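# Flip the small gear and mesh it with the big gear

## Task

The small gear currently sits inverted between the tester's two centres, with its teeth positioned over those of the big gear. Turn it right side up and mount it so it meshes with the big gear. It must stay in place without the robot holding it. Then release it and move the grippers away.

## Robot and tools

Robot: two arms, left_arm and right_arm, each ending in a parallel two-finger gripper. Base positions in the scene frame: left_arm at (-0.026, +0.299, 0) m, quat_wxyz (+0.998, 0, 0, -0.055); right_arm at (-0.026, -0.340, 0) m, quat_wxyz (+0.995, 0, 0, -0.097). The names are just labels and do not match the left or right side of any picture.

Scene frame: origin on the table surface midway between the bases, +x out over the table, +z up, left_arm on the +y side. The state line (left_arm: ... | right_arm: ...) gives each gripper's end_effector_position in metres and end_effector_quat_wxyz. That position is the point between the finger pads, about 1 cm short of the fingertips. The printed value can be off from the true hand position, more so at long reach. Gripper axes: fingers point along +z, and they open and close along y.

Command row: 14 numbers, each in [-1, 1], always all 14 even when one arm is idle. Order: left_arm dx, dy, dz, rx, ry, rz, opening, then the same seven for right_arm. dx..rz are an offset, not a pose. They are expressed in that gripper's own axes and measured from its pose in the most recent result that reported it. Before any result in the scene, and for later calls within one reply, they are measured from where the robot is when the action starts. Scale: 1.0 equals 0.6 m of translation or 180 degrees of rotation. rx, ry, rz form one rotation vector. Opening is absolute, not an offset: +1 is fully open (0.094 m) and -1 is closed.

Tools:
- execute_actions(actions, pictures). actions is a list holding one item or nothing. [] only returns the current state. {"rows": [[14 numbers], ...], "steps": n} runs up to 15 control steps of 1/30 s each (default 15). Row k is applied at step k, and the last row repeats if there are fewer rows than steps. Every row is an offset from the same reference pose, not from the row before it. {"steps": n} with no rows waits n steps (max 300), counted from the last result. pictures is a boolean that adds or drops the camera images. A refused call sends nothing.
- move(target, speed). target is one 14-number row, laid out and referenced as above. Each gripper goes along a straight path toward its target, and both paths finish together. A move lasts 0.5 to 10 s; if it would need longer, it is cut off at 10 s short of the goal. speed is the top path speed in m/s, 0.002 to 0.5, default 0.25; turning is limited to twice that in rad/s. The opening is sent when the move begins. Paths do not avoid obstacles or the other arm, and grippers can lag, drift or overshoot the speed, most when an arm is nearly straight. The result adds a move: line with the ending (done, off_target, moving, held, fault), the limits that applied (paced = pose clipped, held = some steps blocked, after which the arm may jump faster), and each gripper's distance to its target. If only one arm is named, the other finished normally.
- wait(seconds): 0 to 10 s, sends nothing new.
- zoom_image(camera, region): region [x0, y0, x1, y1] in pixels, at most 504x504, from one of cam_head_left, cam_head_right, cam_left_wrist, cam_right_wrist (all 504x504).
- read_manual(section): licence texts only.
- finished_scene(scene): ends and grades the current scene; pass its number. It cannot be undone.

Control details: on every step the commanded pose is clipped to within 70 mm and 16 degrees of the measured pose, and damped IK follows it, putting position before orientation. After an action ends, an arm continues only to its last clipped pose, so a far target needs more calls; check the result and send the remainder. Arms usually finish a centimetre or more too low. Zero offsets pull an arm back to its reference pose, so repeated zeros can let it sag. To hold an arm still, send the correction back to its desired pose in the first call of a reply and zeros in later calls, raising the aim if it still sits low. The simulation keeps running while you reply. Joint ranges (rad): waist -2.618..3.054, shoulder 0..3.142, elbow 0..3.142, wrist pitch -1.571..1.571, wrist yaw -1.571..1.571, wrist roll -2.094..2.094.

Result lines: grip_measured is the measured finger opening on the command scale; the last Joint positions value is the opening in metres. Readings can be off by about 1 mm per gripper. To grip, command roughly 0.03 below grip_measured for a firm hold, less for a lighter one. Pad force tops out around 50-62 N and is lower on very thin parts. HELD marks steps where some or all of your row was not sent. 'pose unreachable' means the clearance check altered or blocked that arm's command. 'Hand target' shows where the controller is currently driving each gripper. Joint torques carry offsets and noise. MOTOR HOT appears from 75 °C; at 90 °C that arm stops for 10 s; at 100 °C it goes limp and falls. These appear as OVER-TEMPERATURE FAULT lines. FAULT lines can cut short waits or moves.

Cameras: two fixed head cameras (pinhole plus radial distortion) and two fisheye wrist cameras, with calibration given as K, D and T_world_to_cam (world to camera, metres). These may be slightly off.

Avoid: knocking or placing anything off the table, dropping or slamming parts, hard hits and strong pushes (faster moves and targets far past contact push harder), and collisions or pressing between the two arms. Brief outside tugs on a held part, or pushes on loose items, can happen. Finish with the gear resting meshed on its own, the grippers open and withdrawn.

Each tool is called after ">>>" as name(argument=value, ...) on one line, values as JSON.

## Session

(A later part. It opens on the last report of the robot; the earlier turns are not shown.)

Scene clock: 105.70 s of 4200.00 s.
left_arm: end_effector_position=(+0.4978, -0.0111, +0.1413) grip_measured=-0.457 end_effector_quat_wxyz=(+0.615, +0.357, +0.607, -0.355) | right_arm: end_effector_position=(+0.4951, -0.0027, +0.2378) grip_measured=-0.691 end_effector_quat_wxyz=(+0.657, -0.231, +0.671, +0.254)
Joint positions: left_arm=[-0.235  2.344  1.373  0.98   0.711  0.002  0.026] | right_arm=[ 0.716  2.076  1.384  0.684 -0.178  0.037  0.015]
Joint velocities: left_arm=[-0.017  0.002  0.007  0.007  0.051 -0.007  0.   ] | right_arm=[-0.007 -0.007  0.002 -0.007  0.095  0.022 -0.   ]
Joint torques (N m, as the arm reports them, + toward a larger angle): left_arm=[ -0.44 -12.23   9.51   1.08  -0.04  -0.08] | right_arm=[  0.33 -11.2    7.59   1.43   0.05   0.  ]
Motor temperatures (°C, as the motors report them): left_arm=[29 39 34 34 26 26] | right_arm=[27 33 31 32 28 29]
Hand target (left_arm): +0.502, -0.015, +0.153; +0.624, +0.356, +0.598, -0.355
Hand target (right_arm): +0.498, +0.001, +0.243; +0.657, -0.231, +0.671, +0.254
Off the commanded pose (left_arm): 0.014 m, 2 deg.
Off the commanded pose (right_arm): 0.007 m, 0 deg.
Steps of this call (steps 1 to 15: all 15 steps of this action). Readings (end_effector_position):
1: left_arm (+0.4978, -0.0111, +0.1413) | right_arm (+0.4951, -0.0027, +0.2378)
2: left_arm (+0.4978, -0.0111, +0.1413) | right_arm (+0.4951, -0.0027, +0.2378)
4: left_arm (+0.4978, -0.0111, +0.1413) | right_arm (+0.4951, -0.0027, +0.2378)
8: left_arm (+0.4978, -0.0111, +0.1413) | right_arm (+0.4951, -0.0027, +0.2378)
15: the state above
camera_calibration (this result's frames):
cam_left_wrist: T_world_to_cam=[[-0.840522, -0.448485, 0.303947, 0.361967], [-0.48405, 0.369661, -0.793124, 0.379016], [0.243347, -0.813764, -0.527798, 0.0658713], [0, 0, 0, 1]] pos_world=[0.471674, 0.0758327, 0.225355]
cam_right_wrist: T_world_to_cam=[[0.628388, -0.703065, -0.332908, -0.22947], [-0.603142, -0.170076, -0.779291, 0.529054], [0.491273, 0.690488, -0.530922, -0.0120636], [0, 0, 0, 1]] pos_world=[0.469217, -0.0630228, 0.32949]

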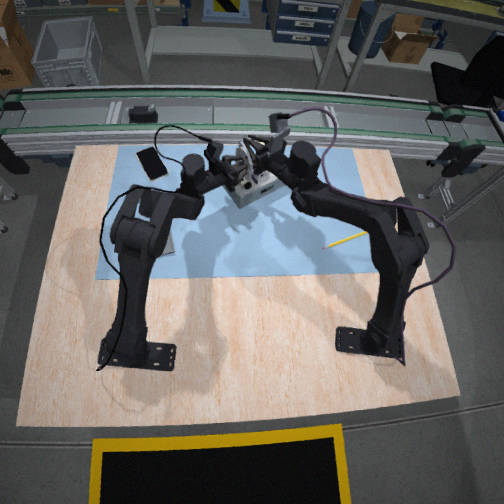

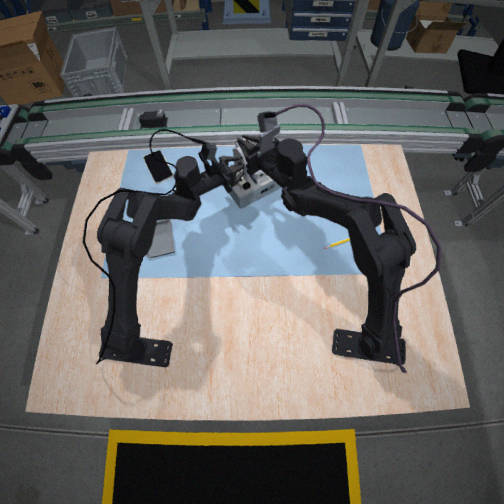

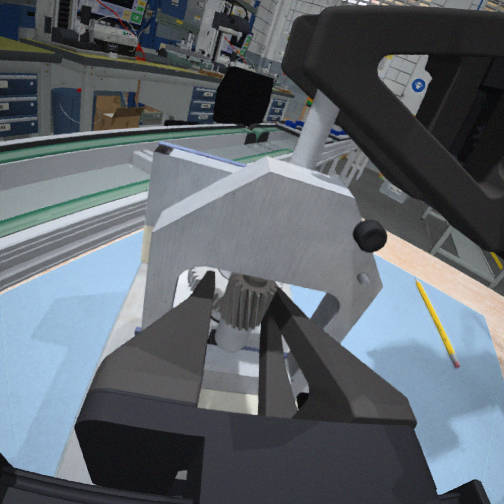

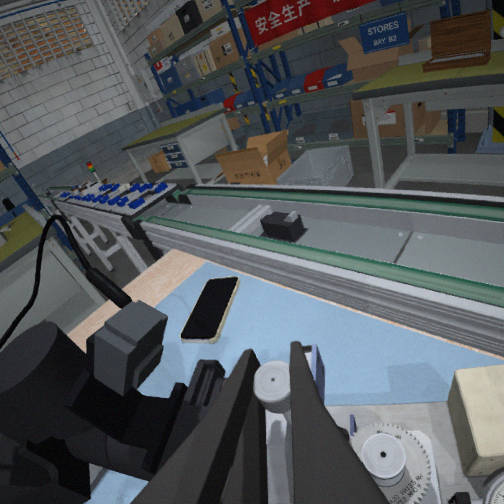

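>>> move(target=[-0.03,-0.006,-0.015,0,-0.03,0.004,-0.42,-0.008,0.002,0.008,0,0,0,-0.71], speed=0.02)

>>> execute_actions(actions=[{"rows":[[-0.02,0.003,0.005,0,-0.008,0.003,-0.46,-0.008,0.002,0.008,0,0,0,-0.71],[-0.02,0.003,0.01,0,-0.008,0.003,-0.46,-0.008,0.002,0.008,0,0,0,-0.71],[-0.02,0.003,0.014,0,-0.008,0.003,-0.46,-0.008,0.002,0.008,0,0,0,-0.71],[-0.02,0.003,0.018,0,-0.008,0.003,-0.46,-0.008,0.002,0.008,0,0,0,-0.71],[-0.02,0.003,0.022,0,-0.008,0.003,-0.46,-0.008,0.002,0.008,0,0,0,-0.71]]}])

Scene clock: 120.67 s of 4200.00 s.
left_arm: end_effector_position=(+0.4927, -0.0068, +0.1512) grip_measured=-0.418 end_effector_quat_wxyz=(+0.638, +0.343, +0.584, -0.366) | right_arm: end_effector_position=(+0.4951, -0.0027, +0.2378) grip_measured=-0.691 end_effector_quat_wxyz=(+0.657, -0.231, +0.671, +0.254)
Joint positions: left_arm=[-0.231  2.356  1.339  1.126  0.708 -0.061  0.027] | right_arm=[ 0.716  2.076  1.384  0.684 -0.178  0.037  0.015]
Joint velocities: left_arm=[ 0.002 -0.002 -0.007  0.022  0.037  0.022  0.   ] | right_arm=[-0.007  0.002 -0.012 -0.051 -0.051 -0.051 -0.   ]
Joint torques (N m, as the arm reports them, + toward a larger angle): left_arm=[  0.33 -13.67   5.42   1.2    0.04  -0.03] | right_arm=[  0.34 -11.2    7.58   1.43   0.05   0.  ]
Motor temperatures (°C, as the motors report them): left_arm=[29 40 35 35 26 26] | right_arm=[27 34 31 32 28 29]
Hand target (left_arm): +0.490, -0.005, +0.159; +0.644, +0.345, +0.575, -0.367
Hand target (right_arm): +0.498, +0.001, +0.243; +0.657, -0.231, +0.671, +0.254
Off the commanded pose (left_arm): 0.009 m, 1 deg.
Off the commanded pose (right_arm): 0.007 m, 0 deg.
After step 90, 9.37 s passed at rest.
move: done
camera_calibration (this result's frames):
cam_left_wrist: T_world_to_cam=[[-0.851065, -0.431271, 0.299489, 0.362592], [-0.453219, 0.315405, -0.833734, 0.373318], [0.265105, -0.845296, -0.46389, 0.0552365], [0, 0, 0, 1]] pos_world=[0.463141, 0.0853203, 0.228279]
cam_right_wrist: T_world_to_cam=[[0.628388, -0.703065, -0.332908, -0.22947], [-0.603142, -0.170076, -0.779291, 0.529054], [0.491273, 0.690488, -0.530922, -0.0120636], [0, 0, 0, 1]] pos_world=[0.469217, -0.0630228, 0.32949]

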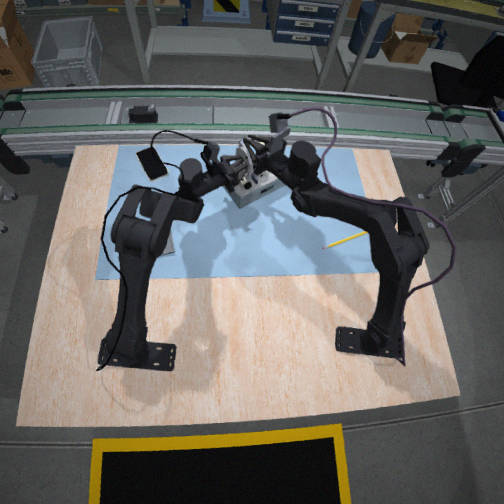

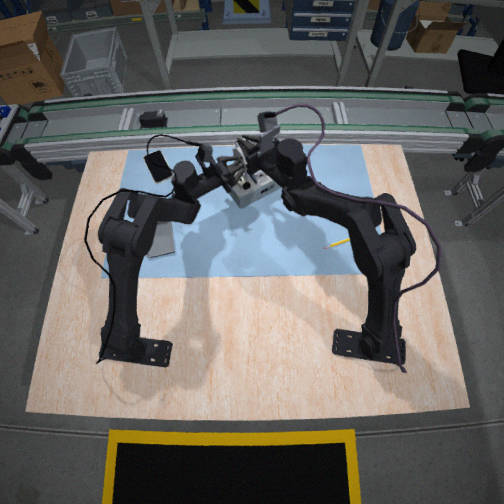

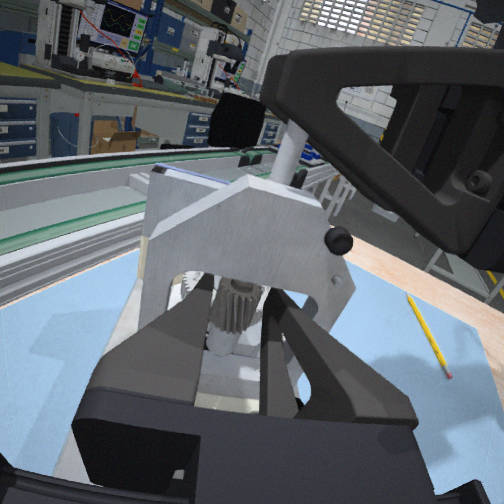

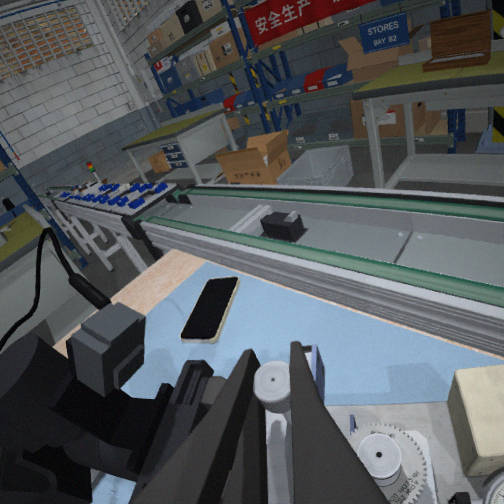

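Scene clock: 121.17 s of 4200.00 s.
left_arm: end_effector_position=(+0.4952, -0.0129, +0.1516) grip_measured=-0.458 end_effector_quat_wxyz=(+0.636, +0.343, +0.583, -0.371) | right_arm: end_effector_position=(+0.4951, -0.0027, +0.2378) grip_measured=-0.691 end_effector_quat_wxyz=(+0.657, -0.231, +0.671, +0.254)
Joint positions: left_arm=[-0.24   2.369  1.368  1.113  0.706 -0.068  0.025] | right_arm=[ 0.716  2.076  1.384  0.684 -0.178  0.037  0.015]
Joint velocities: left_arm=[ 0.002  0.002 -0.002  0.051  0.022 -0.095 -0.   ] | right_arm=[-0.002  0.002  0.022  0.037 -0.037  0.022 -0.001]
Joint torques (N m, as the arm reports them, + toward a larger angle): left_arm=[ -0.62 -12.77   9.11   1.09  -0.19  -0.05] | right_arm=[  0.34 -11.2    7.58   1.43   0.05   0.  ]
Motor temperatures (°C, as the motors report them): left_arm=[29 40 35 35 26 26] | right_arm=[27 34 31 32 28 29]
Hand target (left_arm): +0.500, -0.016, +0.164; +0.647, +0.341, +0.574, -0.368
Hand target (right_arm): +0.498, +0.001, +0.243; +0.657, -0.231, +0.671, +0.254
Off the commanded pose (left_arm): 0.014 m, 2 deg.
Off the commanded pose (right_arm): 0.007 m, 0 deg.
Steps of this call (steps 1 to 15: all 15 steps of this action). Readings (end_effector_position):
1: left_arm (+0.4927, -0.0068, +0.1512) | right_arm (+0.4951, -0.0027, +0.2378)
2: left_arm (+0.4927, -0.0068, +0.1512) | right_arm (+0.4951, -0.0027, +0.2378)
4: left_arm (+0.4930, -0.0071, +0.1512) | right_arm (+0.4951, -0.0027, +0.2378)
8: left_arm (+0.4956, -0.0107, +0.1522) | right_arm (+0.4951, -0.0027, +0.2378)
15: the state above
camera_calibration (this result's frames):
cam_left_wrist: T_world_to_cam=[[-0.852785, -0.424082, 0.304814, 0.362057], [-0.45456, 0.31532, -0.833036, 0.377294], [0.257162, -0.848957, -0.461671, 0.0531964], [0, 0, 0, 1]] pos_world=[0.46658, 0.079735, 0.228499]
cam_right_wrist: T_world_to_cam=[[0.628388, -0.703065, -0.332908, -0.22947], [-0.603142, -0.170076, -0.779291, 0.529054], [0.491273, 0.690488, -0.530922, -0.0120636], [0, 0, 0, 1]] pos_world=[0.469217, -0.0630228, 0.32949]

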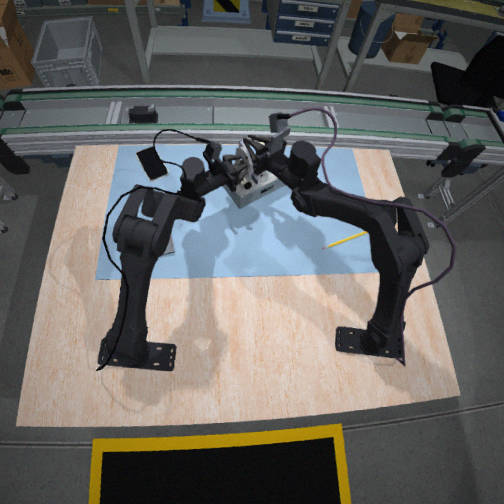

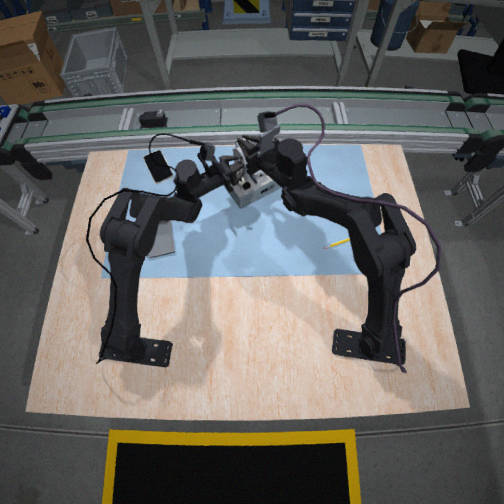

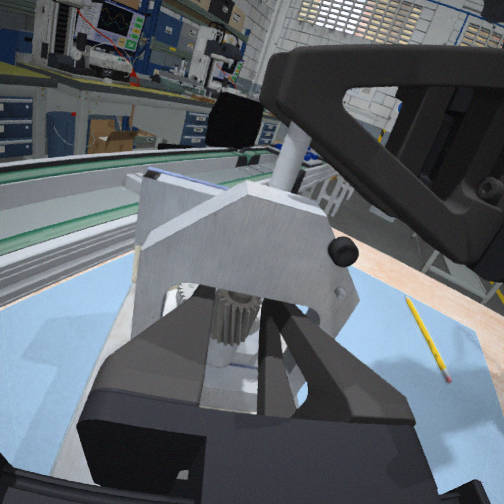

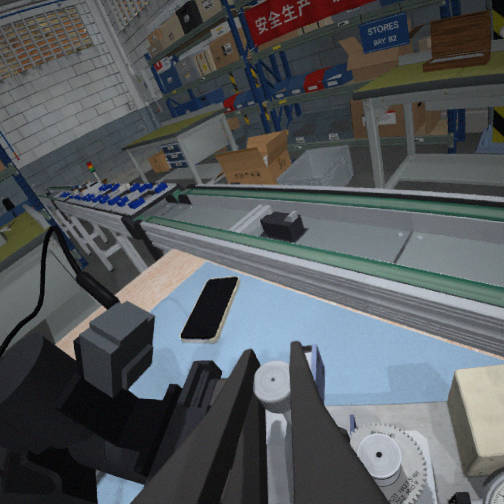

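In clear. Grip, then lift knob.

>>> execute_actions(actions=[{"rows":[[-0.02,0.008,0.01,0,-0.008,0.012,-0.66,-0.008,0.002,0.008,0,0,0,-0.73]]}], pictures=false)

>>> execute_actions(actions=[{"rows":[[-0.02,0.004,0.008,0,-0.008,0.003,-0.66,-0.012,0.002,0.008,0,0,0,-0.73]]}])

Scene clock: 125.30 s of 4200.00 s.
left_arm: end_effector_position=(+0.4973, -0.0119, +0.1511) grip_measured=-0.634 end_effector_quat_wxyz=(+0.638, +0.342, +0.584, -0.367) | right_arm: end_effector_position=(+0.4951, -0.0027, +0.2377) grip_measured=-0.691 end_effector_quat_wxyz=(+0.657, -0.231, +0.671, +0.254)
Joint positions: left_arm=[-0.239  2.373  1.373  1.11   0.701 -0.064  0.017] | right_arm=[ 0.716  2.076  1.384  0.683 -0.178  0.037  0.015]
Joint velocities: left_arm=[-0.002  0.007 -0.002 -0.007 -0.022 -0.051 -0.   ] | right_arm=[ 0.002 -0.002  0.017 -0.037 -0.11   0.037  0.   ]
Joint torques (N m, as the arm reports them, + toward a larger angle): left_arm=[ -0.07 -12.71   9.31   1.02  -0.04   0.11] | right_arm=[  0.33 -11.2    7.59   1.44   0.05   0.  ]
Motor temperatures (°C, as the motors report them): left_arm=[29 40 35 35 26 26] | right_arm=[27 34 31 32 28 29]
Hand target (left_arm): +0.501, -0.015, +0.164; +0.650, +0.349, +0.569, -0.363
Hand target (right_arm): +0.498, +0.001, +0.243; +0.657, -0.231, +0.671, +0.254
Off the commanded pose (left_arm): 0.014 m, 2 deg.
Off the commanded pose (right_arm): 0.007 m, 0 deg.
Steps of this call (steps 1 to 90: nothing new was sent; then 0.63 s passed at rest; steps 91 to 105: all 15 steps of this action). Readings (end_effector_position):
91: left_arm (+0.4960, -0.0124, +0.1512) | right_arm (+0.4951, -0.0027, +0.2378)
92: left_arm (+0.4974, -0.0117, +0.1512) | right_arm (+0.4951, -0.0027, +0.2377)
94: left_arm (+0.4973, -0.0119, +0.1511) | right_arm (+0.4951, -0.0027, +0.2377)
98: left_arm (+0.4973, -0.0119, +0.1511) | right_arm (+0.4951, -0.0027, +0.2377)
105: the state above

Scene clock: 125.80 s of 4200.00 s.
left_arm: end_effector_position=(+0.4973, -0.0119, +0.1512) grip_measured=-0.634 end_effector_quat_wxyz=(+0.637, +0.341, +0.585, -0.368) | right_arm: end_effector_position=(+0.4951, -0.0027, +0.2376) grip_measured=-0.691 end_effector_quat_wxyz=(+0.657, -0.231, +0.672, +0.254)
Joint positions: left_arm=[-0.239  2.373  1.373  1.11   0.701 -0.067  0.017] | right_arm=[ 0.716  2.076  1.384  0.683 -0.178  0.037  0.015]
Joint velocities: left_arm=[ 0.007  0.007  0.027 -0.051 -0.066 -0.051 -0.001] | right_arm=[ 0.002 -0.017  0.007 -0.022 -0.051  0.066 -0.001]
Joint torques (N m, as the arm reports them, + toward a larger angle): left_arm=[ -0.34 -12.79   8.71   1.12  -0.09  -0.08] | right_arm=[  0.32 -11.56   7.87   1.38   0.05   0.  ]
Motor temperatures (°C, as the motors report them): left_arm=[29 40 35 35 26 26] | right_arm=[27 34 31 32 28 29]
Hand target (left_arm): +0.501, -0.014, +0.163; +0.647, +0.340, +0.574, -0.368
Hand target (right_arm): +0.498, +0.001, +0.245; +0.657, -0.231, +0.671, +0.254
Off the commanded pose (left_arm): 0.013 m, 2 deg.
Off the commanded pose (right_arm): 0.009 m, 0 deg.
Steps of this call (steps 1 to 15: all 15 steps of this action). Readings (end_effector_position):
1: left_arm (+0.4973, -0.0119, +0.1511) | right_arm (+0.4951, -0.0027, +0.2376)
2: left_arm (+0.4973, -0.0119, +0.1511) | right_arm (+0.4951, -0.0027, +0.2376)
4: left_arm (+0.4973, -0.0119, +0.1512) | right_arm (+0.4951, -0.0027, +0.2376)
8: left_arm (+0.4973, -0.0119, +0.1512) | right_arm (+0.4951, -0.0027, +0.2376)
15: the state above
camera_calibration (this result's frames):
cam_left_wrist: T_world_to_cam=[[-0.849674, -0.429894, 0.30536, 0.362744], [-0.457204, 0.312101, -0.832801, 0.378831], [0.262713, -0.847221, -0.461734, 0.0505107], [0, 0, 0, 1]] pos_world=[0.468148, 0.0805017, 0.228046]
cam_right_wrist: T_world_to_cam=[[0.628168, -0.703192, -0.333056, -0.229388], [-0.603657, -0.170373, -0.778827, 0.529051], [0.490921, 0.690285, -0.531509, -0.0118489], [0, 0, 0, 1]] pos_world=[0.469276, -0.0629887, 0.329342]

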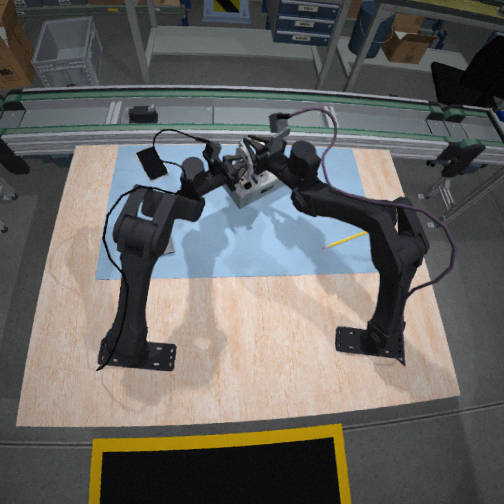

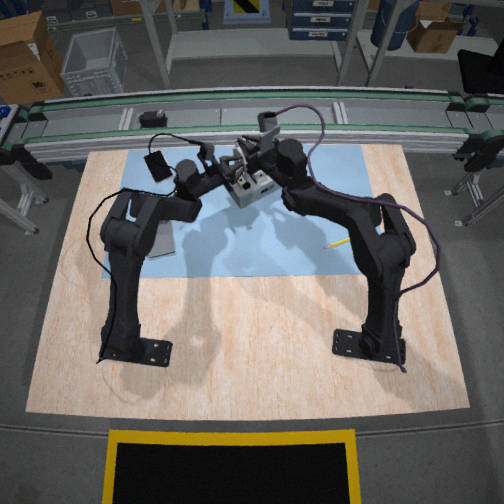

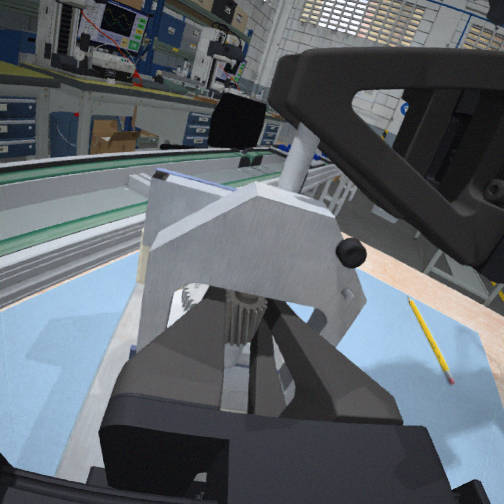

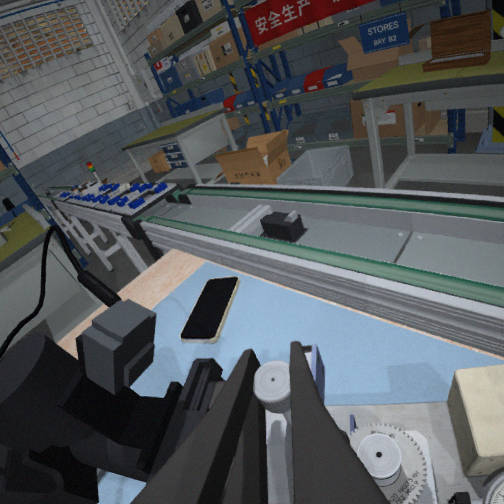

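>>> move(target=[-0.02,0.004,0.006,0,-0.008,0.003,-0.67,-0.045,0.002,0.008,0,0,0,-0.73], speed=0.03)

Scene clock: 130.57 s of 4200.00 s.
left_arm: end_effector_position=(+0.4974, -0.0117, +0.1512) grip_measured=-0.634 end_effector_quat_wxyz=(+0.637, +0.340, +0.585, -0.369) | right_arm: end_effector_position=(+0.4956, -0.0022, +0.2374) grip_measured=-0.691 end_effector_quat_wxyz=(+0.641, -0.235, +0.687, +0.251)
Joint positions: left_arm=[-0.238  2.373  1.373  1.11   0.701 -0.069  0.017] | right_arm=[ 0.716  2.062  1.411  0.596 -0.179  0.034  0.015]
Joint velocities: left_arm=[ 0.012  0.002 -0.007  0.066  0.022 -0.051  0.   ] | right_arm=[ 0.002 -0.007 -0.012  0.007 -0.007  0.007 -0.   ]
Joint torques (N m, as the arm reports them, + toward a larger angle): left_arm=[ -0.05 -13.13   8.56   1.14  -0.05  -0.11] | right_arm=[  0.17 -13.15   8.65   1.54   0.05   0.03]
Motor temperatures (°C, as the motors report them): left_arm=[29 40 35 35 26 26] | right_arm=[27 34 31 32 28 29]
Hand target (left_arm): +0.500, -0.013, +0.163; +0.646, +0.339, +0.575, -0.370
Hand target (right_arm): +0.498, -0.000, +0.264; +0.657, -0.231, +0.671, +0.254
Off the commanded pose (left_arm): 0.013 m, 2 deg.
Off the commanded pose (right_arm): 0.027 m, 3 deg.
After step 90, 0.60 s passed at rest.
move: off_target (left_arm, right_arm)
camera_calibration (this result's frames):
cam_left_wrist: T_world_to_cam=[[-0.849074, -0.429793, 0.307167, 0.36236], [-0.458647, 0.311216, -0.832339, 0.379461], [0.262139, -0.847598, -0.461368, 0.0508747], [0, 0, 0, 1]] pos_world=[0.468373, 0.0807672, 0.228007]
cam_right_wrist: T_world_to_cam=[[0.616539, -0.71054, -0.339136, -0.222138], [-0.632418, -0.190366, -0.750872, 0.536888], [0.468965, 0.677417, -0.566726, 0.0066481], [0, 0, 0, 1]] pos_world=[0.473377, -0.0601362, 0.331567]

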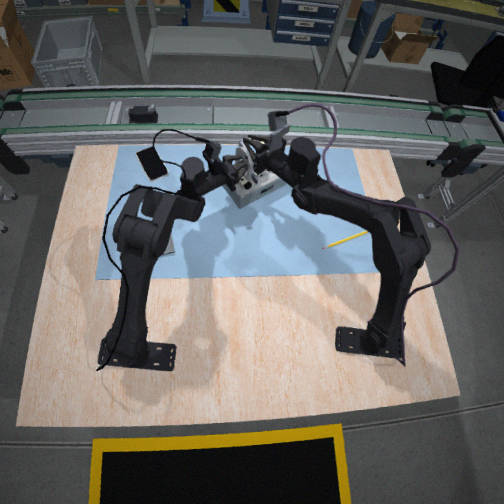

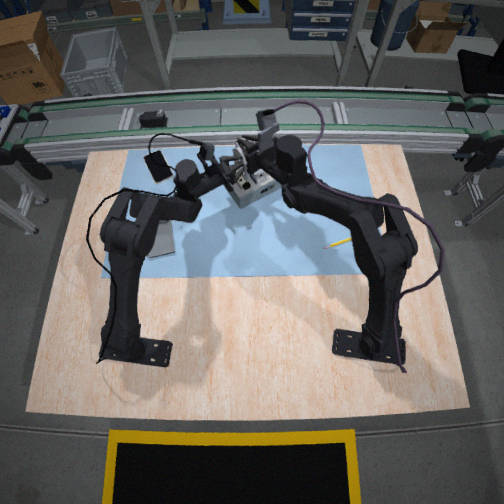

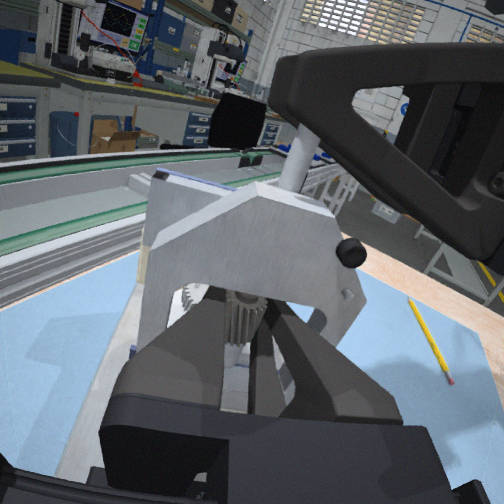

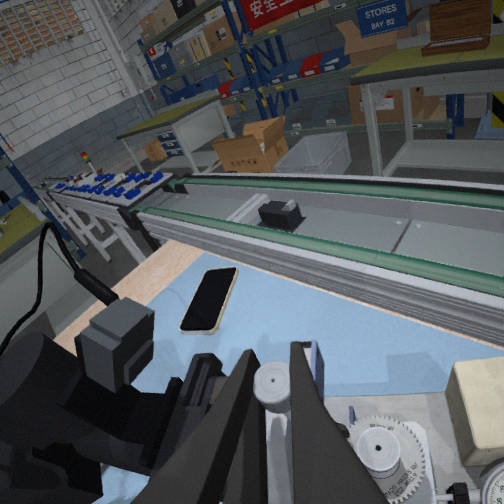

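>>> move(target=[-0.02,0.004,0.006,0,-0.008,0.003,-0.67,-0.07,0.002,0.004,0,-0.05,0,-0.73], speed=0.03)

Scene clock: 137.00 s of 4200.00 s.
left_arm: end_effector_position=(+0.4974, -0.0117, +0.1512) grip_measured=-0.634 end_effector_quat_wxyz=(+0.637, +0.340, +0.585, -0.369) | right_arm: end_effector_position=(+0.4956, -0.0021, +0.2398) grip_measured=-0.691 end_effector_quat_wxyz=(+0.644, -0.231, +0.683, +0.254)
Joint positions: left_arm=[-0.238  2.373  1.373  1.11   0.701 -0.07   0.017] | right_arm=[ 0.716  2.063  1.409  0.613 -0.18   0.042  0.014]
Joint velocities: left_arm=[-0.012 -0.007  0.002  0.022 -0.022  0.022  0.001] | right_arm=[-0.007 -0.017  0.012  0.066 -0.022 -0.007  0.001]
Joint torques (N m, as the arm reports them, + toward a larger angle): left_arm=[  0.   -12.95   8.55   1.11  -0.09  -0.14] | right_arm=[  0.19 -11.93   6.74   2.6    0.1    0.24]
Motor temperatures (°C, as the motors report them): left_arm=[29 41 35 35 26 26] | right_arm=[27 35 31 33 28 29]
Hand target (left_arm): +0.500, -0.013, +0.163; +0.646, +0.339, +0.575, -0.370
Hand target (right_arm): +0.496, -0.002, +0.279; +0.690, -0.215, +0.636, +0.269
Off the commanded pose (left_arm): 0.013 m, 2 deg.
Off the commanded pose (right_arm): 0.040 m, 8 deg.
After step 90, 0.57 s passed at rest.
move: off_target (left_arm, right_arm)
camera_calibration (this result's frames):
cam_left_wrist: T_world_to_cam=[[-0.848898, -0.429623, 0.307889, 0.362166], [-0.459176, 0.310931, -0.832153, 0.379693], [0.26178, -0.847789, -0.461222, 0.0510289], [0, 0, 0, 1]] pos_world=[0.46843, 0.0807981, 0.227991]
cam_right_wrist: T_world_to_cam=[[0.618728, -0.706167, -0.344244, -0.221145], [-0.627594, -0.180727, -0.757274, 0.537844], [0.472548, 0.684592, -0.555007, 0.00333134], [0, 0, 0, 1]] pos_world=[0.472802, -0.0612433, 0.333016]

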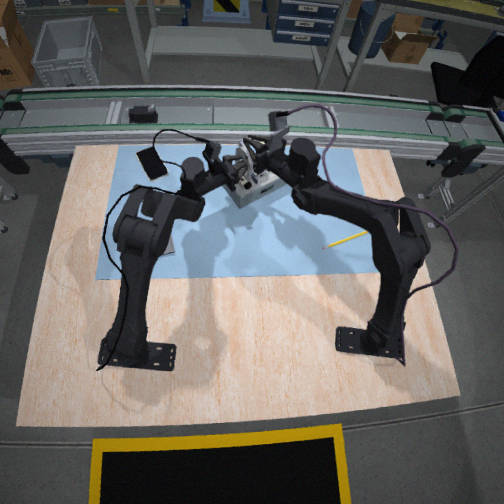

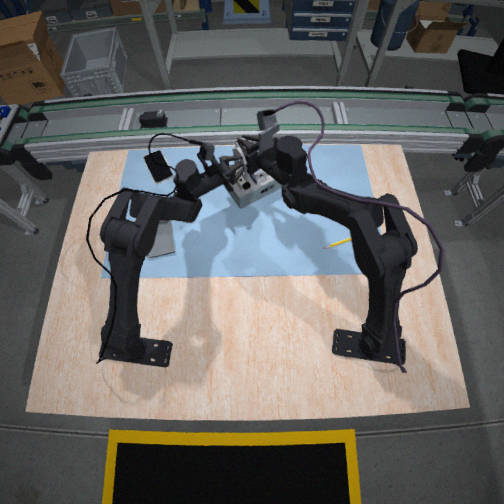

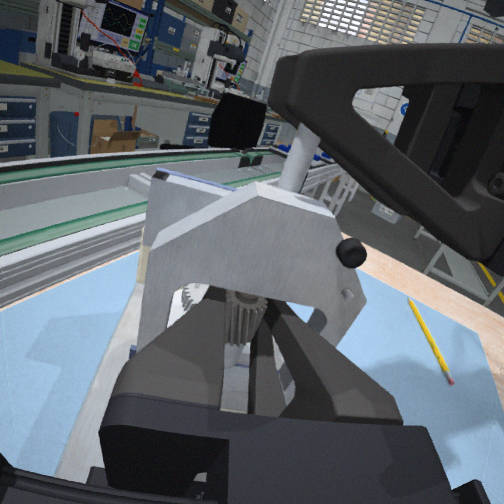

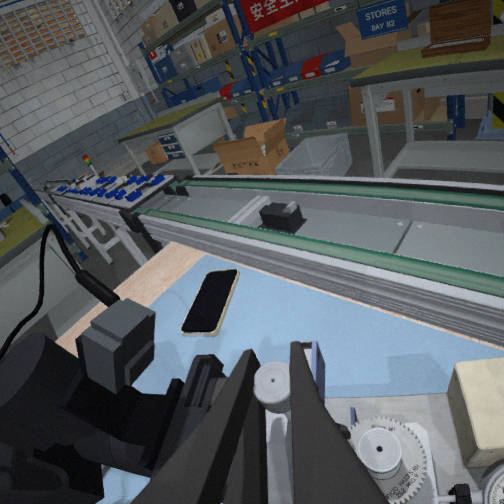

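>>> move(target=[-0.02,0.004,0.006,0,-0.008,0.003,-0.67,-0.11,0.002,0.0,0,-0.06,0,-0.73], speed=0.03)

Scene clock: 142.97 s of 4200.00 s.
left_arm: end_effector_position=(+0.4974, -0.0117, +0.1512) grip_measured=-0.634 end_effector_quat_wxyz=(+0.637, +0.340, +0.585, -0.369) | right_arm: end_effector_position=(+0.4955, -0.0021, +0.2399) grip_measured=-0.691 end_effector_quat_wxyz=(+0.644, -0.228, +0.683, +0.257)
Joint positions: left_arm=[-0.238  2.373  1.373  1.11   0.701 -0.07   0.017] | right_arm=[ 0.716  2.063  1.408  0.616 -0.18   0.05   0.014]
Joint velocities: left_arm=[-0.012 -0.007  0.012 -0.007  0.066 -0.007  0.   ] | right_arm=[ 0.002  0.007  0.002 -0.037  0.066  0.051 -0.001]
Joint torques (N m, as the arm reports them, + toward a larger angle): left_arm=[  0.09 -12.9    8.27   1.1   -0.02  -0.16] | right_arm=[ -0.05 -14.66   7.89   2.58   0.09   0.31]
Motor temperatures (°C, as the motors report them): left_arm=[29 41 34 35 26 26] | right_arm=[27 35 31 35 28 29]
Hand target (left_arm): +0.500, -0.013, +0.163; +0.646, +0.338, +0.575, -0.370
Hand target (right_arm): +0.494, -0.005, +0.304; +0.704, -0.207, +0.621, +0.276
Off the commanded pose (left_arm): 0.013 m, 2 deg.
Off the commanded pose (right_arm): 0.066 m, 11 deg.
move: off_target (left_arm, right_arm)
camera_calibration (this result's frames):
cam_left_wrist: T_world_to_cam=[[-0.848898, -0.429623, 0.307889, 0.362166], [-0.459176, 0.310931, -0.832153, 0.379693], [0.26178, -0.847789, -0.461222, 0.0510289], [0, 0, 0, 1]] pos_world=[0.46843, 0.0807981, 0.227991]
cam_right_wrist: T_world_to_cam=[[0.617185, -0.703812, -0.351754, -0.218509], [-0.6305, -0.174954, -0.756215, 0.539044], [0.470693, 0.688505, -0.551733, 0.00364004], [0, 0, 0, 1]] pos_world=[0.473015, -0.061988, 0.33278]

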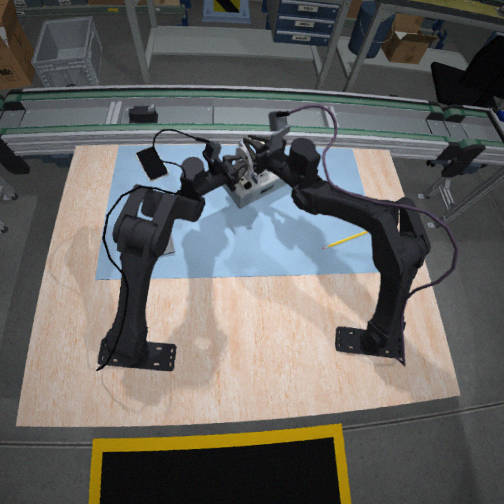

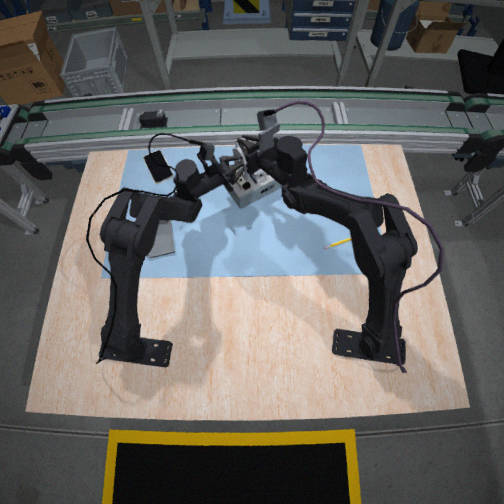

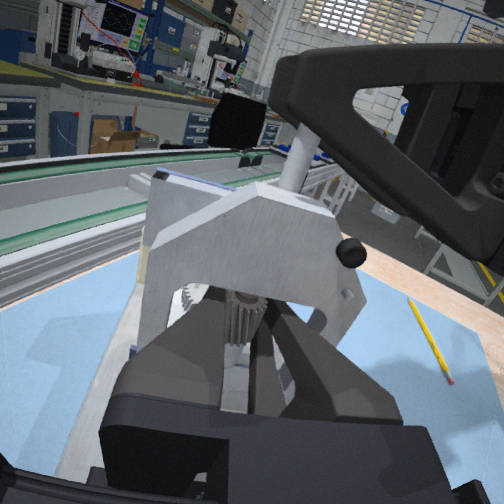

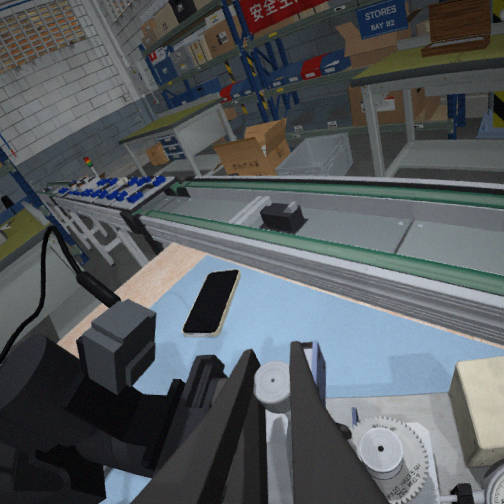

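>>> move(target=[-0.02,0.004,0.006,0,-0.008,0.003,-0.67,-0.08,0.002,0.0,-0.1,-0.02,0,-0.75], speed=0.03)

Scene clock: 157.23 s of 4200.00 s.
left_arm: end_effector_position=(+0.4974, -0.0117, +0.1512) grip_measured=-0.634 end_effector_quat_wxyz=(+0.637, +0.340, +0.585, -0.369) | right_arm: end_effector_position=(+0.4951, -0.0008, +0.2391) grip_measured=-0.693 end_effector_quat_wxyz=(+0.587, -0.312, +0.663, +0.344)
Joint positions: left_arm=[-0.238  2.373  1.373  1.11   0.701 -0.07   0.017] | right_arm=[ 0.621  2.113  1.523  0.503 -0.542  0.046  0.014]
Joint velocities: left_arm=[-0.022  0.007  0.012 -0.066 -0.051  0.007  0.   ] | right_arm=[ 0.002  0.002  0.002 -0.022  0.022 -0.081  0.   ]
Joint torques (N m, as the arm reports them, + toward a larger angle): left_arm=[ -0.08 -13.11   8.42   1.1   -0.04  -0.14] | right_arm=[ -1.59 -13.32   9.51   2.03  -0.61   0.36]
Motor temperatures (°C, as the motors report them): left_arm=[29 42 34 36 26 26] | right_arm=[27 37 32 37 28 29]
Hand target (left_arm): +0.500, -0.013, +0.163; +0.646, +0.338, +0.575, -0.370
Hand target (right_arm): +0.495, -0.003, +0.287; +0.620, -0.320, +0.616, +0.365
Off the commanded pose (left_arm): 0.013 m, 2 deg.
Off the commanded pose (right_arm): 0.049 m, 7 deg.
After step 90, 5.70 s passed at rest.
move: off_target (left_arm, right_arm)
camera_calibration (this result's frames):
cam_left_wrist: T_world_to_cam=[[-0.849153, -0.429398, 0.307499, 0.362291], [-0.458782, 0.31128, -0.83224, 0.379494], [0.261644, -0.847774, -0.461325, 0.0510963], [0, 0, 0, 1]] pos_world=[0.468377, 0.0807566, 0.227998]
cam_right_wrist: T_world_to_cam=[[0.763857, -0.519705, -0.382661, -0.282625], [-0.59693, -0.343517, -0.725032, 0.5142], [0.245352, 0.782242, -0.572625, 0.119158], [0, 0, 0, 1]] pos_world=[0.493591, -0.0634555, 0.332894]

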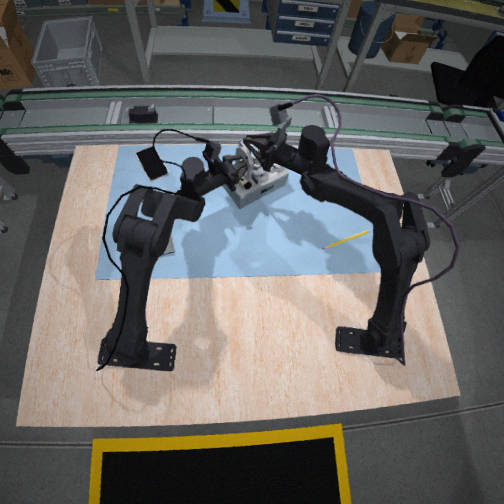

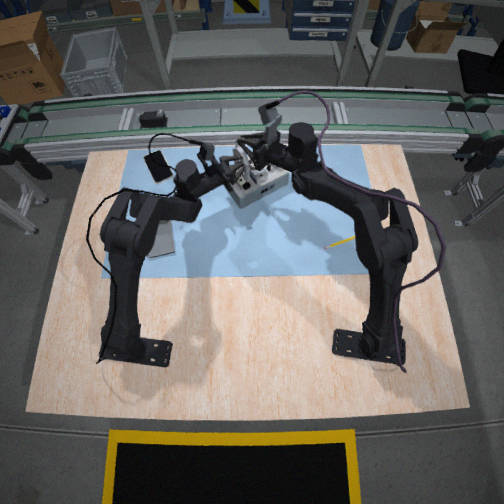

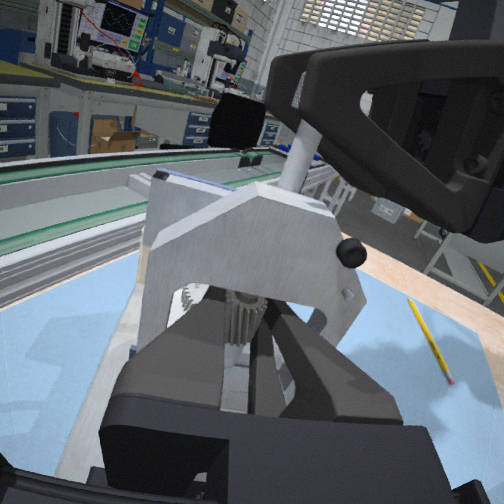

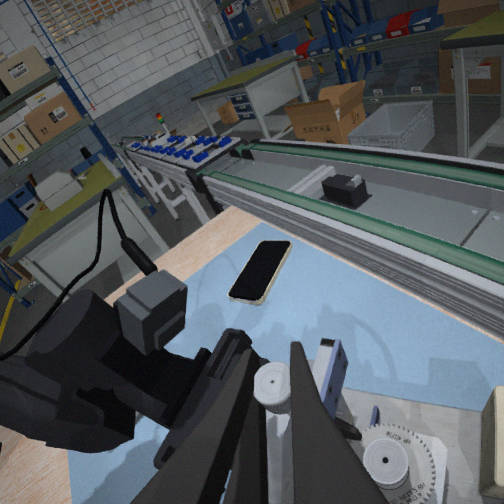

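>>> move(target=[-0.02,0.004,0.006,0,-0.008,0.003,-0.67,-0.008,0,0,0,0,0,-0.75])

>>> move(target=[-0.02,0.004,0.006,0,-0.008,0.003,-0.67,-0.02,-0.03,-0.1,-0.1,0,0,0.6], speed=0.08)

>>> zoom_image(camera="cam_right_wrist", region=[150,230,420,500])

Scene clock: 163.23 s of 4200.00 s.
left_arm: end_effector_position=(+0.4974, -0.0117, +0.1512) grip_measured=-0.634 end_effector_quat_wxyz=(+0.637, +0.340, +0.585, -0.369) | right_arm: end_effector_position=(+0.4954, -0.0008, +0.2371) grip_measured=-0.693 end_effector_quat_wxyz=(+0.586, -0.314, +0.665, +0.340)
Joint positions: left_arm=[-0.238  2.373  1.373  1.11   0.701 -0.07   0.017] | right_arm=[ 0.622  2.113  1.523  0.496 -0.537  0.036  0.014]
Joint velocities: left_arm=[-0.007 -0.012 -0.022  0.022 -0.022  0.022  0.   ] | right_arm=[ 0.007 -0.017 -0.002  0.007 -0.11   0.022 -0.   ]
Joint torques (N m, as the arm reports them, + toward a larger angle): left_arm=[ -0.19 -12.88   8.35   1.15  -0.08  -0.16] | right_arm=[ -0.16 -12.78   6.44   1.48  -0.09   0.11]
Motor temperatures (°C, as the motors report them): left_arm=[29 42 34 36 26 26] | right_arm=[27 37 32 37 28 29]
Hand target (left_arm): +0.500, -0.013, +0.163; +0.646, +0.339, +0.575, -0.370
Hand target (right_arm): +0.496, -0.001, +0.244; +0.587, -0.313, +0.663, +0.344
Off the commanded pose (left_arm): 0.013 m, 2 deg.
Off the commanded pose (right_arm): 0.007 m, 1 deg.
After step 90, 2.30 s passed at rest.
move: off_target (left_arm)
camera_calibration (this result's frames):
cam_left_wrist: T_world_to_cam=[[-0.849153, -0.429398, 0.307499, 0.362291], [-0.458782, 0.31128, -0.83224, 0.379494], [0.261644, -0.847774, -0.461325, 0.0510963], [0, 0, 0, 1]] pos_world=[0.468377, 0.0807566, 0.227998]
cam_right_wrist: T_world_to_cam=[[0.762613, -0.525797, -0.376774, -0.284433], [-0.597085, -0.348144, -0.722694, 0.51247], [0.248819, 0.776102, -0.579444, 0.117779], [0, 0, 0, 1]] pos_world=[0.493595, -0.0625489, 0.331439]

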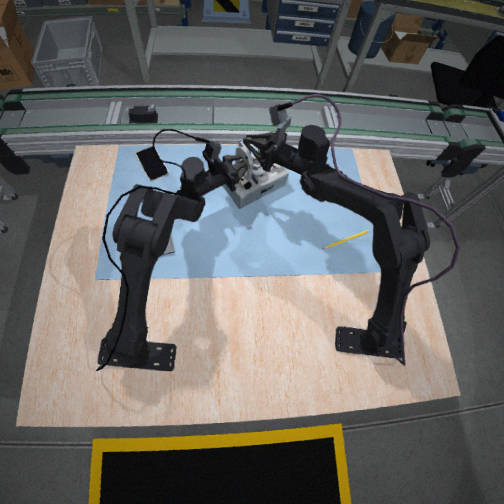

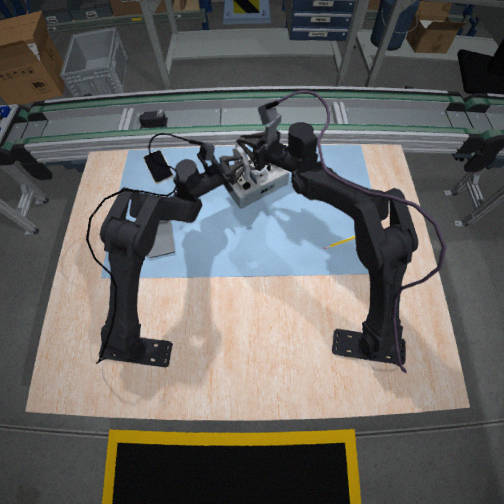

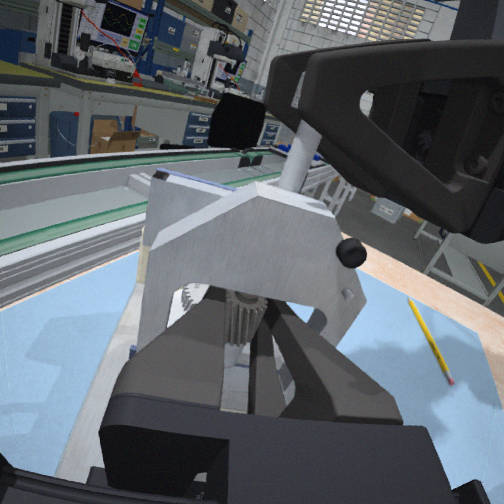

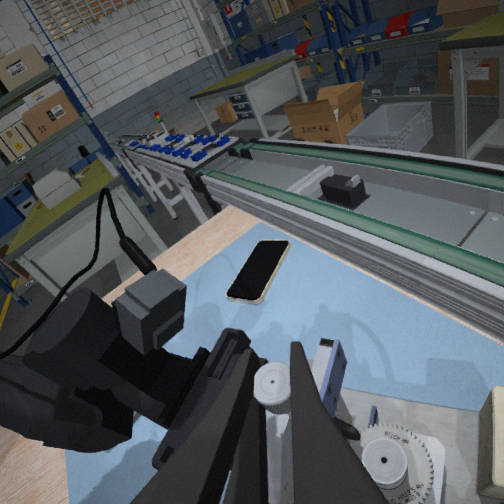

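Scene clock: 165.73 s of 4200.00 s.
left_arm: end_effector_position=(+0.4974, -0.0117, +0.1512) grip_measured=-0.634 end_effector_quat_wxyz=(+0.637, +0.340, +0.585, -0.369) | right_arm: end_effector_position=(+0.4760, -0.0579, +0.2432) grip_measured=+0.598 end_effector_quat_wxyz=(+0.526, -0.397, +0.610, +0.441)
Joint positions: left_arm=[-0.238  2.373  1.373  1.11   0.701 -0.069  0.017] | right_arm=[ 0.436  2.113  1.538  0.462 -1.03   0.023  0.075]
Joint velocities: left_arm=[-0.002 -0.007 -0.002 -0.022 -0.051  0.022 -0.001] | right_arm=[ 0.002  0.002  0.002 -0.037  0.081 -0.037 -0.001]
Joint torques (N m, as the arm reports them, + toward a larger angle): left_arm=[ -0.12 -12.98   8.42   1.15  -0.03  -0.12] | right_arm=[ -0.56 -12.08   7.41   1.2   -0.15  -0.08]
Motor temperatures (°C, as the motors report them): left_arm=[29 42 34 36 26 26] | right_arm=[27 37 32 37 28 29]
Hand target (left_arm): +0.500, -0.013, +0.163; +0.646, +0.339, +0.575, -0.370
Hand target (right_arm): +0.478, -0.059, +0.252; +0.530, -0.402, +0.603, +0.440
Off the commanded pose (left_arm): 0.013 m, 2 deg.
Off the commanded pose (right_arm): 0.010 m, 1 deg.
move: off_target (left_arm)
camera_calibration (this result's frames):
cam_left_wrist: T_world_to_cam=[[-0.849241, -0.429484, 0.307138, 0.362389], [-0.458517, 0.311422, -0.832333, 0.379378], [0.261824, -0.847679, -0.461398, 0.0510192], [0, 0, 0, 1]] pos_world=[0.468348, 0.0807412, 0.228005]
cam_right_wrist: T_world_to_cam=[[0.873975, -0.259752, -0.410727, -0.326743], [-0.485822, -0.487934, -0.725188, 0.424985], [-0.0120386, 0.833337, -0.552635, 0.291403], [0, 0, 0, 1]] pos_world=[0.495541, -0.120345, 0.335032]

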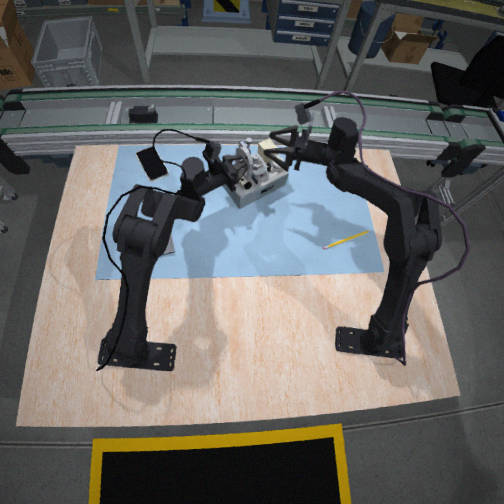

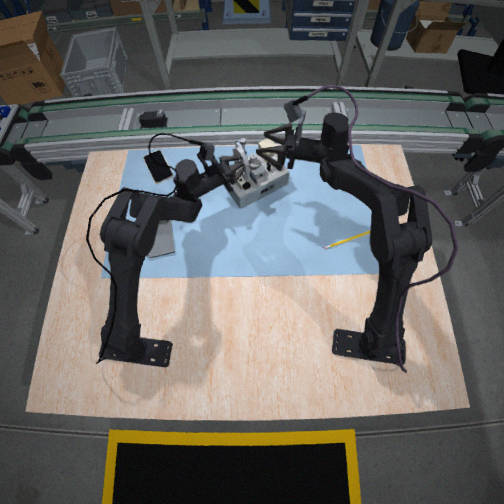

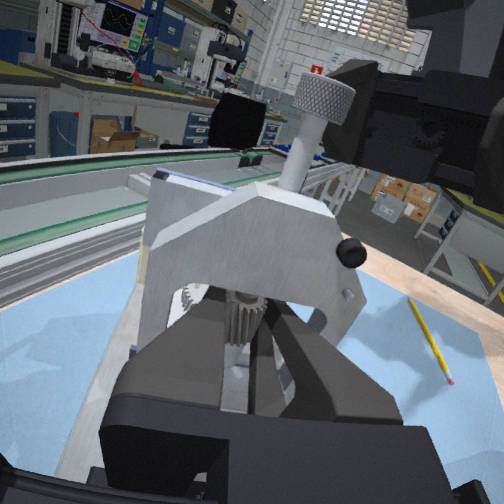

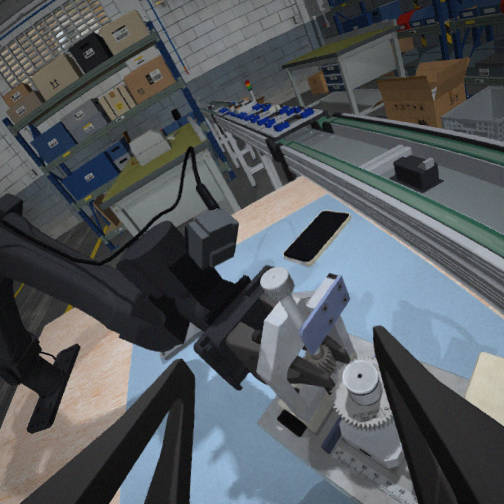

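Region (150, 230, 420, 500) of cam_right_wrist's 504x504 image, scaled by 1.867, with more detail than that image has.

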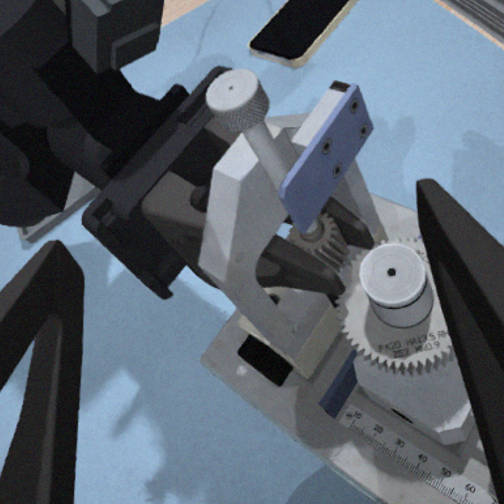

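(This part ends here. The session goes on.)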